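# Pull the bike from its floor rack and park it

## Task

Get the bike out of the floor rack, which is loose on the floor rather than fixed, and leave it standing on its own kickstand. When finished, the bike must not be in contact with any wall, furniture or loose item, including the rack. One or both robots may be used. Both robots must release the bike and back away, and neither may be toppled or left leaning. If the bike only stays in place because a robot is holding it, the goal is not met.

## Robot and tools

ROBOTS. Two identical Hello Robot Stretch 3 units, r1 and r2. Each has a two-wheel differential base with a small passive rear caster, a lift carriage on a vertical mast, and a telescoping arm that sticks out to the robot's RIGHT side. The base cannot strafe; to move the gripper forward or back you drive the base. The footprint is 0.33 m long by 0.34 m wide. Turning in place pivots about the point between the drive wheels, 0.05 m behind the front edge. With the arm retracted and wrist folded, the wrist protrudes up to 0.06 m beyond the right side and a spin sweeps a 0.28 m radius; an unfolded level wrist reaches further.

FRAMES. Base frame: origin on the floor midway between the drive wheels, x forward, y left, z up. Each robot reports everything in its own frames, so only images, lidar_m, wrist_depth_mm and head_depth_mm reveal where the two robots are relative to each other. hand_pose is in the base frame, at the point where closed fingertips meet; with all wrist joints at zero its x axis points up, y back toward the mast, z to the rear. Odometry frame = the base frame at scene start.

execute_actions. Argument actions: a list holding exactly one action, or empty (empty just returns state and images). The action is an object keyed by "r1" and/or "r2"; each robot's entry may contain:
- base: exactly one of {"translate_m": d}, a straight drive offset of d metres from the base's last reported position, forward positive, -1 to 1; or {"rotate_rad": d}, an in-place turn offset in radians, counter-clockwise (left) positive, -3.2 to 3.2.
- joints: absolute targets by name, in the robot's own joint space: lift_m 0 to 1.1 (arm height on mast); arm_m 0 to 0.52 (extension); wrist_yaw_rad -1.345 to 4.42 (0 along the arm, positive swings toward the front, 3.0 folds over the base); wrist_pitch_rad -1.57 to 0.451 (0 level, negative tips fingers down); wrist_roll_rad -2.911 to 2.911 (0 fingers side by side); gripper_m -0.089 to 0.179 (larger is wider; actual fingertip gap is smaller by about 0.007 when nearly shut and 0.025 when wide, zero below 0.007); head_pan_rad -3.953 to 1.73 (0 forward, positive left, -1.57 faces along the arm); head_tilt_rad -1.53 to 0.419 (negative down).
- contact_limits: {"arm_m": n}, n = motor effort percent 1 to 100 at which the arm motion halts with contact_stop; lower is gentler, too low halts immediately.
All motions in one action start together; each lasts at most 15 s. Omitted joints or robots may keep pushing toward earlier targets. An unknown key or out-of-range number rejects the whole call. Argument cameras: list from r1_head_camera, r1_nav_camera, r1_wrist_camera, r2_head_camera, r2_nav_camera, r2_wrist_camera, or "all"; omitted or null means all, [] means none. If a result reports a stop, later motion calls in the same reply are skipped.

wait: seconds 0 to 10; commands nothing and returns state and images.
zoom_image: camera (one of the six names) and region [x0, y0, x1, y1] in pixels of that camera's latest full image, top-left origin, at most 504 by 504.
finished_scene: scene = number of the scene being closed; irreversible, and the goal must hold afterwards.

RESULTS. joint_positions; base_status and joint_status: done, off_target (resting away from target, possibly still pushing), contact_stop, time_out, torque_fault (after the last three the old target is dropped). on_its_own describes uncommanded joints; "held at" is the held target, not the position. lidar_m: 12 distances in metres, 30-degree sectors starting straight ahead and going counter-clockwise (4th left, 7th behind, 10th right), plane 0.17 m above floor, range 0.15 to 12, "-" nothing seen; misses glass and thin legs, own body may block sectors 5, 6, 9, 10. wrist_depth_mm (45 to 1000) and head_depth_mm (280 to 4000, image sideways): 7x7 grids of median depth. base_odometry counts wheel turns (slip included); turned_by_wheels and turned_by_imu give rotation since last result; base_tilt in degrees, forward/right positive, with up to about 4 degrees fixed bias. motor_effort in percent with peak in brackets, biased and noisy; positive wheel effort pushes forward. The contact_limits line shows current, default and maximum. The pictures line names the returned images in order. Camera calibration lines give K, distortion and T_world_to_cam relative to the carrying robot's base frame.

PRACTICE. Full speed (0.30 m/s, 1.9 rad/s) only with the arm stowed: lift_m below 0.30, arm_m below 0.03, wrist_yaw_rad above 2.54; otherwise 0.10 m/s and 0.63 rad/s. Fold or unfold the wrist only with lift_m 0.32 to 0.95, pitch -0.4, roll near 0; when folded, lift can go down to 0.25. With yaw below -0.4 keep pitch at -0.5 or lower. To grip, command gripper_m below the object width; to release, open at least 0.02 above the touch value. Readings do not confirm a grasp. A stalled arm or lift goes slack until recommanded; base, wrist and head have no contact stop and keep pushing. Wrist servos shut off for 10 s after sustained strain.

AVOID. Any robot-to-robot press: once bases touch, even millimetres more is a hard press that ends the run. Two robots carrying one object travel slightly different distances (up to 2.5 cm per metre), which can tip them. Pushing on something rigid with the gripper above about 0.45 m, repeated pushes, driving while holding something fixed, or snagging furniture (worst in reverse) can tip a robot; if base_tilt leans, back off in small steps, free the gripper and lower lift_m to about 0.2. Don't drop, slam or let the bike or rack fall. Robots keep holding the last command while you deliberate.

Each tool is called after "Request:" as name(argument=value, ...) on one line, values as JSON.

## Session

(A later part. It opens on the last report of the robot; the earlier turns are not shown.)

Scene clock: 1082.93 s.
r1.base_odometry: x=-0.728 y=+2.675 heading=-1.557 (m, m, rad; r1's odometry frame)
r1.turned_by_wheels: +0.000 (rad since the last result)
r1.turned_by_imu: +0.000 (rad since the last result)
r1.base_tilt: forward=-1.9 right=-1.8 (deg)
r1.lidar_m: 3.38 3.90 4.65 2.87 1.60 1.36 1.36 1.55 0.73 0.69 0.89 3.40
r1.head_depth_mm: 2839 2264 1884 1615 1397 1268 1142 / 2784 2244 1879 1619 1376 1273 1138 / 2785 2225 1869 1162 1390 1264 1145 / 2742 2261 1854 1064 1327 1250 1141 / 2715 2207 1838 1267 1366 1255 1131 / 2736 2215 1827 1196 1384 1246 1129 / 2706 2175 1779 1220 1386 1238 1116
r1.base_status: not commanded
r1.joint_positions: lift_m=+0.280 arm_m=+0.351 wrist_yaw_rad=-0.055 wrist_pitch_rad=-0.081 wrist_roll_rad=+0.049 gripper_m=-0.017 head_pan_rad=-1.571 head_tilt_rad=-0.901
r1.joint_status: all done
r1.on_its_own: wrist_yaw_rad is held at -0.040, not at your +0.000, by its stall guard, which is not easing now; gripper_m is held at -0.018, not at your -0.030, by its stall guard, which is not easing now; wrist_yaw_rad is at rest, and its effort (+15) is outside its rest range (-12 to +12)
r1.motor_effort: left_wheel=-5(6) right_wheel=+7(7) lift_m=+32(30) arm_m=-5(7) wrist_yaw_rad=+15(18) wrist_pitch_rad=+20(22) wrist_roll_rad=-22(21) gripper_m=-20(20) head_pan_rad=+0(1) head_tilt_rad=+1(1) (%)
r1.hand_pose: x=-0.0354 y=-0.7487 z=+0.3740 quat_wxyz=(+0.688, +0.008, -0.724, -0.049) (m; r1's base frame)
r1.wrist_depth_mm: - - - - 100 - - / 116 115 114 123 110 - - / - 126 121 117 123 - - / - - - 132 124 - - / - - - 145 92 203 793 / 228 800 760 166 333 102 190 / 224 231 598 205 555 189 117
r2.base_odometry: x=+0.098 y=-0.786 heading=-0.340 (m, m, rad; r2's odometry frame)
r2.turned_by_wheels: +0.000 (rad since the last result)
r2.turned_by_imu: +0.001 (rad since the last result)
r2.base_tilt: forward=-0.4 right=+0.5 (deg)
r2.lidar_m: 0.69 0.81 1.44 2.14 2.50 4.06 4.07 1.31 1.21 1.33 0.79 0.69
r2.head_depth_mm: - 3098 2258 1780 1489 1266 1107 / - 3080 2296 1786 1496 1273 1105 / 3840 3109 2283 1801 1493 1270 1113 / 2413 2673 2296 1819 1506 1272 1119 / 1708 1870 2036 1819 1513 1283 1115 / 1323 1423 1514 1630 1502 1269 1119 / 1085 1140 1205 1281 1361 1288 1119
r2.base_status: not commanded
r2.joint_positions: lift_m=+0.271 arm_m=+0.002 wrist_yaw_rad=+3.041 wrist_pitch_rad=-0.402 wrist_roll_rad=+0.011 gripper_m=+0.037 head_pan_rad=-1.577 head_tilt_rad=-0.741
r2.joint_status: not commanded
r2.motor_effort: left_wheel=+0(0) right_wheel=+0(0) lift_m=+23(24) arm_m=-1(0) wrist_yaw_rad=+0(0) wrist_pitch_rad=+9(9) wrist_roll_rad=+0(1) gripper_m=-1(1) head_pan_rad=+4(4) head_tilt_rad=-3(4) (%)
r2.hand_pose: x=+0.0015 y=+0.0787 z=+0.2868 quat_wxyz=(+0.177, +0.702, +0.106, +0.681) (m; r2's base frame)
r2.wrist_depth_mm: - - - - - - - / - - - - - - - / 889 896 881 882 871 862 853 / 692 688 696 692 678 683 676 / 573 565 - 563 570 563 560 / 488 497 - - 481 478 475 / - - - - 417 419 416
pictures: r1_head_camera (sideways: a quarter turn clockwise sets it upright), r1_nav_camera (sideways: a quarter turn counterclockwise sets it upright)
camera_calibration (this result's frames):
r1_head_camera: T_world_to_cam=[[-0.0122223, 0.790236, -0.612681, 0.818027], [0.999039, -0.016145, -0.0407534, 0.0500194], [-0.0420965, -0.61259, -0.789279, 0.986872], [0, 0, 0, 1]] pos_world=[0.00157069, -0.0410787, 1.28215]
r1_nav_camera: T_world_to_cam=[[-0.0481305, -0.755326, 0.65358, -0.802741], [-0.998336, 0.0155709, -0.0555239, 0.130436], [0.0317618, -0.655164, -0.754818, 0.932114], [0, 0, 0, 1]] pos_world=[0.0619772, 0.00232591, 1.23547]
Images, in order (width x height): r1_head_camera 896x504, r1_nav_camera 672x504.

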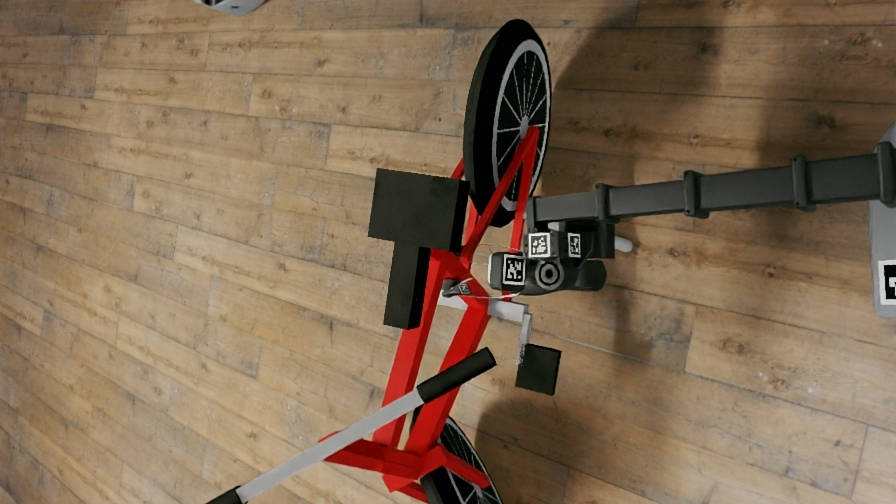

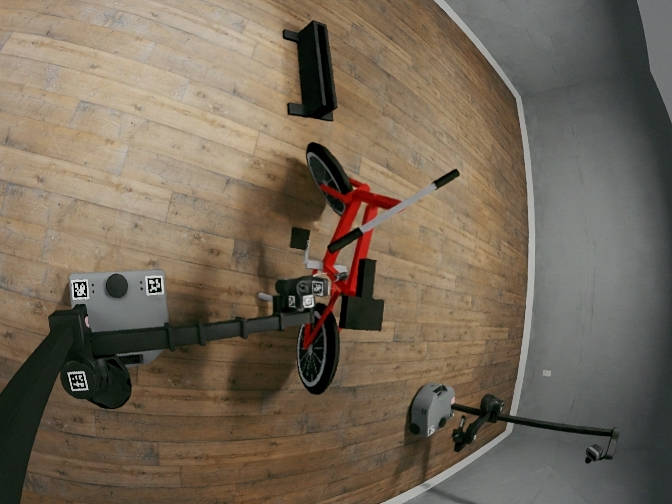

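Request:
execute_actions(actions=[{"r1":{"joints":{"arm_m":0.33,"lift_m":0.27}}}], cameras=[])

Request:
execute_actions(actions=[{"r1":{"joints":{"gripper_m":0.06}}}], cameras=["r1_head_camera","r1_wrist_camera"])

Scene clock: 1090.07 s.
r1.base_odometry: x=-0.728 y=+2.675 heading=-1.558 (m, m, rad; r1's odometry frame)
r1.turned_by_wheels: +0.000 (rad since the last result)
r1.turned_by_imu: +0.000 (rad since the last result)
r1.base_tilt: forward=-2.0 right=-1.8 (deg)
r1.lidar_m: 3.39 3.89 4.67 2.86 1.60 1.37 1.36 1.55 0.73 0.69 0.89 3.37
r1.head_depth_mm: 2822 2303 1901 1613 1397 1262 1140 / 2776 2259 1882 1610 1372 1266 1138 / 2722 2239 1882 1172 1389 1280 1160 / 2753 2210 1862 1073 - 1255 1134 / 2751 2228 1852 1281 1375 1252 1123 / 2640 2217 1844 1182 1369 1250 1120 / 2697 2163 1748 1220 1395 1242 1117
r1.base_status: not commanded
r1.joint_positions: lift_m=+0.270 arm_m=+0.330 wrist_yaw_rad=-0.055 wrist_pitch_rad=-0.060 wrist_roll_rad=+0.034 gripper_m=-0.017 head_pan_rad=-1.571 head_tilt_rad=-0.901
r1.joint_status: all done
r1.on_its_own: wrist_yaw_rad is held at -0.040, not at your +0.000, by its stall guard, which is not easing now; gripper_m is held at -0.018, not at your -0.030, by its stall guard, which is not easing now; wrist_yaw_rad is at rest, and its effort (+16) is outside its rest range (-12 to +12)
r1.motor_effort: left_wheel=-8(8) right_wheel=+12(12) lift_m=+28(31) arm_m=-3(8) wrist_yaw_rad=+16(14) wrist_pitch_rad=+12(20) wrist_roll_rad=-15(22) gripper_m=-19(20) head_pan_rad=+0(1) head_tilt_rad=+0(1) (%)
r1.hand_pose: x=-0.0355 y=-0.7292 z=+0.3696 quat_wxyz=(+0.694, +0.001, -0.719, -0.041) (m; r1's base frame)
r1.wrist_depth_mm: 140 - - - 122 - - / 143 137 134 134 - - - / - - 145 140 193 - - / - - - 159 112 - - / - - - 170 115 221 855 / 235 258 790 206 644 128 175 / 347 249 271 311 523 202 142
r2.base_odometry: x=+0.098 y=-0.786 heading=-0.340 (m, m, rad; r2's odometry frame)
r2.turned_by_wheels: +0.000 (rad since the last result)
r2.turned_by_imu: +0.001 (rad since the last result)
r2.base_tilt: forward=-0.3 right=+0.5 (deg)
r2.lidar_m: 0.69 0.81 1.44 2.13 2.50 4.08 4.05 1.31 1.20 1.33 0.78 0.69
r2.head_depth_mm: - 3039 2252 1794 1490 1266 1106 / - 3155 2257 1796 1504 1272 1115 / 3849 3087 2293 1794 1493 1268 1112 / 2363 2646 2278 1822 1497 1275 1116 / 1713 1856 2043 1816 1498 1279 1110 / 1331 1413 1512 1638 1514 1272 1120 / 1078 1139 1200 1283 1360 1280 1122
r2.base_status: not commanded
r2.joint_positions: lift_m=+0.271 arm_m=+0.002 wrist_yaw_rad=+3.041 wrist_pitch_rad=-0.402 wrist_roll_rad=+0.011 gripper_m=+0.037 head_pan_rad=-1.577 head_tilt_rad=-0.741
r2.joint_status: not commanded
r2.motor_effort: left_wheel=+0(0) right_wheel=+0(1) lift_m=+23(24) arm_m=-1(0) wrist_yaw_rad=+0(0) wrist_pitch_rad=+9(9) wrist_roll_rad=+0(0) gripper_m=-1(1) head_pan_rad=+3(4) head_tilt_rad=-4(3) (%)
r2.hand_pose: x=+0.0015 y=+0.0787 z=+0.2868 quat_wxyz=(+0.177, +0.702, +0.106, +0.681) (m; r2's base frame)
r2.wrist_depth_mm: - - - - - - - / - - - - - - - / 885 871 870 859 862 860 855 / 701 698 715 691 693 680 674 / 581 569 - 570 572 558 556 / 485 497 - - 483 472 479 / - - - - 416 418 414
pictures: none
No camera images: the call's "cameras" was empty. Leave "cameras" out to get every camera's image.

Scene clock: 1091.33 s.
r1.base_odometry: x=-0.728 y=+2.675 heading=-1.557 (m, m, rad; r1's odometry frame)
r1.turned_by_wheels: +0.000 (rad since the last result)
r1.turned_by_imu: +0.001 (rad since the last result)
r1.base_tilt: forward=-1.9 right=-1.9 (deg)
r1.lidar_m: 3.38 3.88 4.67 2.85 1.59 1.36 1.36 1.55 0.73 0.69 0.89 3.39
r1.head_depth_mm: 2856 2257 1890 1615 1406 1259 1146 / 2789 2242 1878 1625 1373 1260 1134 / 2770 2243 1885 1164 1386 1281 1165 / 2740 2199 1866 1072 - 1246 1132 / 2702 2188 1860 1276 1378 1244 1131 / 2759 2182 1844 1192 1372 1242 1124 / 2696 2184 1735 1223 1392 1238 1126
r1.base_status: not commanded
r1.joint_positions: lift_m=+0.270 arm_m=+0.330 wrist_yaw_rad=-0.043 wrist_pitch_rad=-0.058 wrist_roll_rad=+0.006 gripper_m=+0.060 head_pan_rad=-1.571 head_tilt_rad=-0.901
r1.joint_status: all done
r1.on_its_own: wrist_yaw_rad is held at -0.040, not at your +0.000, by its stall guard, which is not easing now
r1.motor_effort: left_wheel=-2(9) right_wheel=+2(12) lift_m=+28(27) arm_m=-2(2) wrist_yaw_rad=+3(15) wrist_pitch_rad=+11(12) wrist_roll_rad=-2(15) gripper_m=+0(81) head_pan_rad=+0(0) head_tilt_rad=+1(0) (%)
r1.hand_pose: x=-0.0324 y=-0.7295 z=+0.3702 quat_wxyz=(+0.704, +0.005, -0.709, -0.036) (m; r1's base frame)
r1.wrist_depth_mm: 137 150 - - 120 - - / - 140 136 136 131 - - / - - - 141 187 - - / - - - - 111 - - / 247 - - 177 116 213 916 / 235 258 726 203 353 125 178 / 357 255 269 308 531 211 142
r2.base_odometry: x=+0.098 y=-0.786 heading=-0.340 (m, m, rad; r2's odometry frame)
r2.turned_by_wheels: +0.000 (rad since the last result)
r2.turned_by_imu: +0.000 (rad since the last result)
r2.base_tilt: forward=-0.3 right=+0.5 (deg)
r2.lidar_m: 0.69 0.81 1.43 2.14 2.50 4.07 4.06 1.31 1.20 1.33 0.79 0.69
r2.head_depth_mm: - 3087 2266 1795 1492 1266 1109 / - 3073 2267 1797 1501 1279 1115 / 3879 3061 2274 1803 1494 1268 1104 / 2432 2708 2303 1809 1496 1275 1116 / 1709 1864 2065 1815 1496 1278 1119 / 1322 1414 1510 1631 1506 1279 1117 / 1078 1139 1205 1277 1363 1283 1122
r2.base_status: not commanded
r2.joint_positions: lift_m=+0.271 arm_m=+0.002 wrist_yaw_rad=+3.041 wrist_pitch_rad=-0.402 wrist_roll_rad=+0.011 gripper_m=+0.037 head_pan_rad=-1.577 head_tilt_rad=-0.741
r2.joint_status: not commanded
r2.motor_effort: left_wheel=+0(0) right_wheel=-1(1) lift_m=+24(24) arm_m=+0(0) wrist_yaw_rad=+0(0) wrist_pitch_rad=+9(9) wrist_roll_rad=+0(0) gripper_m=+0(2) head_pan_rad=+4(4) head_tilt_rad=-3(3) (%)
r2.hand_pose: x=+0.0014 y=+0.0787 z=+0.2868 quat_wxyz=(+0.177, +0.702, +0.106, +0.681) (m; r2's base frame)
r2.wrist_depth_mm: - - - - - - - / - - - - - - - / 893 877 873 873 868 849 843 / 703 686 700 689 685 672 674 / 574 561 - 567 571 562 561 / 488 495 - - 485 479 476 / - - - - 416 416 416
pictures: r1_head_camera (sideways: a quarter turn clockwise sets it upright), r1_wrist_camera
camera_calibration (this result's frames):
r1_head_camera: T_world_to_cam=[[-0.0122222, 0.790236, -0.612681, 0.818027], [0.999039, -0.0161451, -0.0407534, 0.0500194], [-0.0420966, -0.61259, -0.789279, 0.986872], [0, 0, 0, 1]] pos_world=[0.00157068, -0.0410787, 1.28215]
r1_wrist_camera: T_world_to_cam=[[-0.997681, 0.0529112, -0.0428196, 0.0265048], [0.0550877, 0.258147, -0.964534, 0.57861], [-0.0399809, -0.964656, -0.260463, -0.437309], [0, 0, 0, 1]] pos_world=[-0.022915, -0.572622, 0.445321]
Images, in order (width x height): r1_head_camera 896x504, r1_wrist_camera 644x364.

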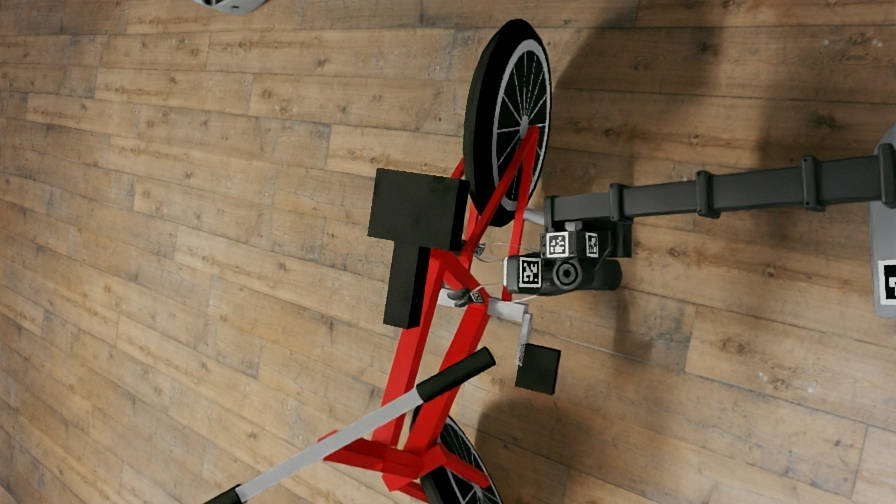

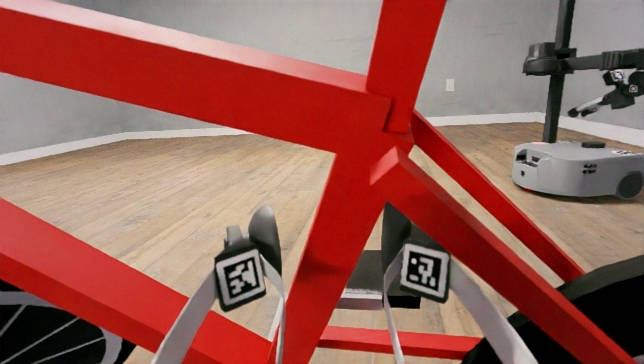

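Rests on the stand. Retract.

Request:
execute_actions(actions=[{"r1":{"joints":{"arm_m":0.0,"gripper_m":0.07},"base":{"translate_m":0.015}}}], cameras=["r1_nav_camera"])

Request:
finished_scene(scene=1)

Scene clock: 1099.70 s.
r1.base_odometry: x=-0.728 y=+2.660 heading=-1.557 (m, m, rad; r1's odometry frame)
r1.turned_by_wheels: +0.000 (rad since the last result)
r1.turned_by_imu: +0.001 (rad since the last result)
r1.base_tilt: forward=-2.0 right=-1.8 (deg)
r1.lidar_m: 3.36 3.87 4.65 2.89 1.61 1.38 1.38 1.57 0.74 0.69 0.89 3.37
r1.head_depth_mm: 2836 2249 1883 1624 1393 1269 1139 / 2796 2263 1867 1611 1369 1259 1137 / 2827 2216 1873 1127 1393 1256 1164 / 2788 2206 1859 1080 1409 1266 - / 2773 2201 1841 1277 1350 1245 1124 / 2707 2218 1843 1191 1368 1248 1124 / 2678 2165 1786 1263 1390 1245 1117
r1.base_status: done
r1.joint_positions: lift_m=+0.270 arm_m=+0.003 wrist_yaw_rad=-0.042 wrist_pitch_rad=-0.056 wrist_roll_rad=+0.005 gripper_m=+0.070 head_pan_rad=-1.571 head_tilt_rad=-0.901
r1.joint_status: all done
joint sent to its limit — the command would take r1.arm_m past its lower limit, so that joint was sent only as far as its limit.
r1.on_its_own: wrist_yaw_rad is held at -0.040, not at your +0.000, by its stall guard, which is not easing now
r1.motor_effort: left_wheel=+0(7) right_wheel=+0(4) lift_m=+28(28) arm_m=-2(1) wrist_yaw_rad=+2(3) wrist_pitch_rad=+10(10) wrist_roll_rad=-2(2) gripper_m=+0(46) head_pan_rad=-1(0) head_tilt_rad=+1(0) (%)
r1.hand_pose: x=-0.0321 y=-0.4025 z=+0.3705 quat_wxyz=(+0.705, +0.005, -0.709, -0.035) (m; r1's base frame)
r1.wrist_depth_mm: - - - 406 358 - - / - 502 463 459 - - - / - - - - - - - / - 577 570 - 487 467 462 / 535 625 745 598 536 507 493 / 606 707 724 736 657 563 640 / 627 621 602 592 565 565 549
r2.base_odometry: x=+0.098 y=-0.786 heading=-0.340 (m, m, rad; r2's odometry frame)
r2.turned_by_wheels: +0.000 (rad since the last result)
r2.turned_by_imu: +0.001 (rad since the last result)
r2.base_tilt: forward=-0.4 right=+0.5 (deg)
r2.lidar_m: 0.69 0.81 1.44 2.14 2.50 4.06 4.07 1.31 1.21 1.33 0.79 0.69
r2.head_depth_mm: - 3081 2251 1794 1489 1267 1106 / - 3086 2272 1791 1496 1273 1111 / 3871 3104 2264 1805 1495 1274 1104 / 2418 2698 2301 1806 1504 1272 1112 / 1703 1851 2052 1822 1497 1277 1116 / 1322 1415 1512 1630 1515 1283 1120 / 1080 1142 1200 1283 1356 1285 1124
r2.base_status: not commanded
r2.joint_positions: lift_m=+0.271 arm_m=+0.002 wrist_yaw_rad=+3.041 wrist_pitch_rad=-0.402 wrist_roll_rad=+0.011 gripper_m=+0.037 head_pan_rad=-1.577 head_tilt_rad=-0.741
r2.joint_status: not commanded
r2.motor_effort: left_wheel=+0(0) right_wheel=-1(1) lift_m=+23(24) arm_m=-1(0) wrist_yaw_rad=+1(0) wrist_pitch_rad=+9(9) wrist_roll_rad=+0(0) gripper_m=+0(1) head_pan_rad=+4(4) head_tilt_rad=-3(3) (%)
r2.hand_pose: x=+0.0014 y=+0.0787 z=+0.2868 quat_wxyz=(+0.177, +0.702, +0.106, +0.681) (m; r2's base frame)
r2.wrist_depth_mm: - - - - - - - / - - - - - - - / 889 879 876 845 875 870 850 / 697 694 707 695 681 678 684 / 570 580 - 567 565 561 558 / 485 493 - - 478 474 475 / - - - - 417 416 412
pictures: r1_nav_camera (sideways: a quarter turn counterclockwise sets it upright)
camera_calibration (this result's frames):
r1_nav_camera: T_world_to_cam=[[-0.0481308, -0.755326, 0.65358, -0.802741], [-0.998336, 0.0155712, -0.0555239, 0.130436], [0.0317616, -0.655164, -0.754818, 0.932114], [0, 0, 0, 1]] pos_world=[0.0619772, 0.00232588, 1.23547]
Images, in order (width x height): r1_nav_camera 672x504.

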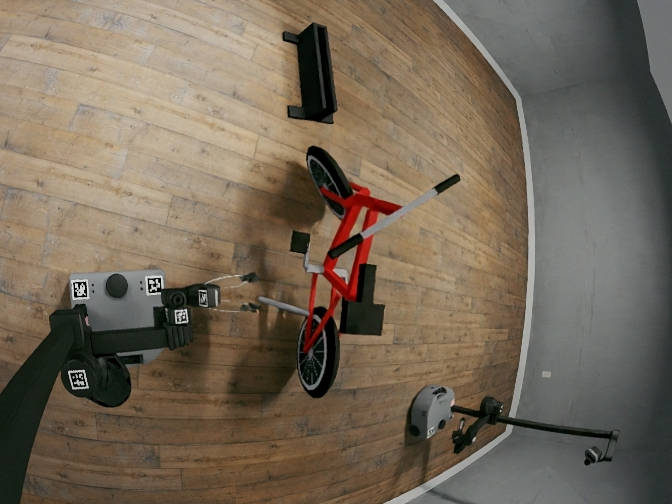

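The scene is finished: the task was done.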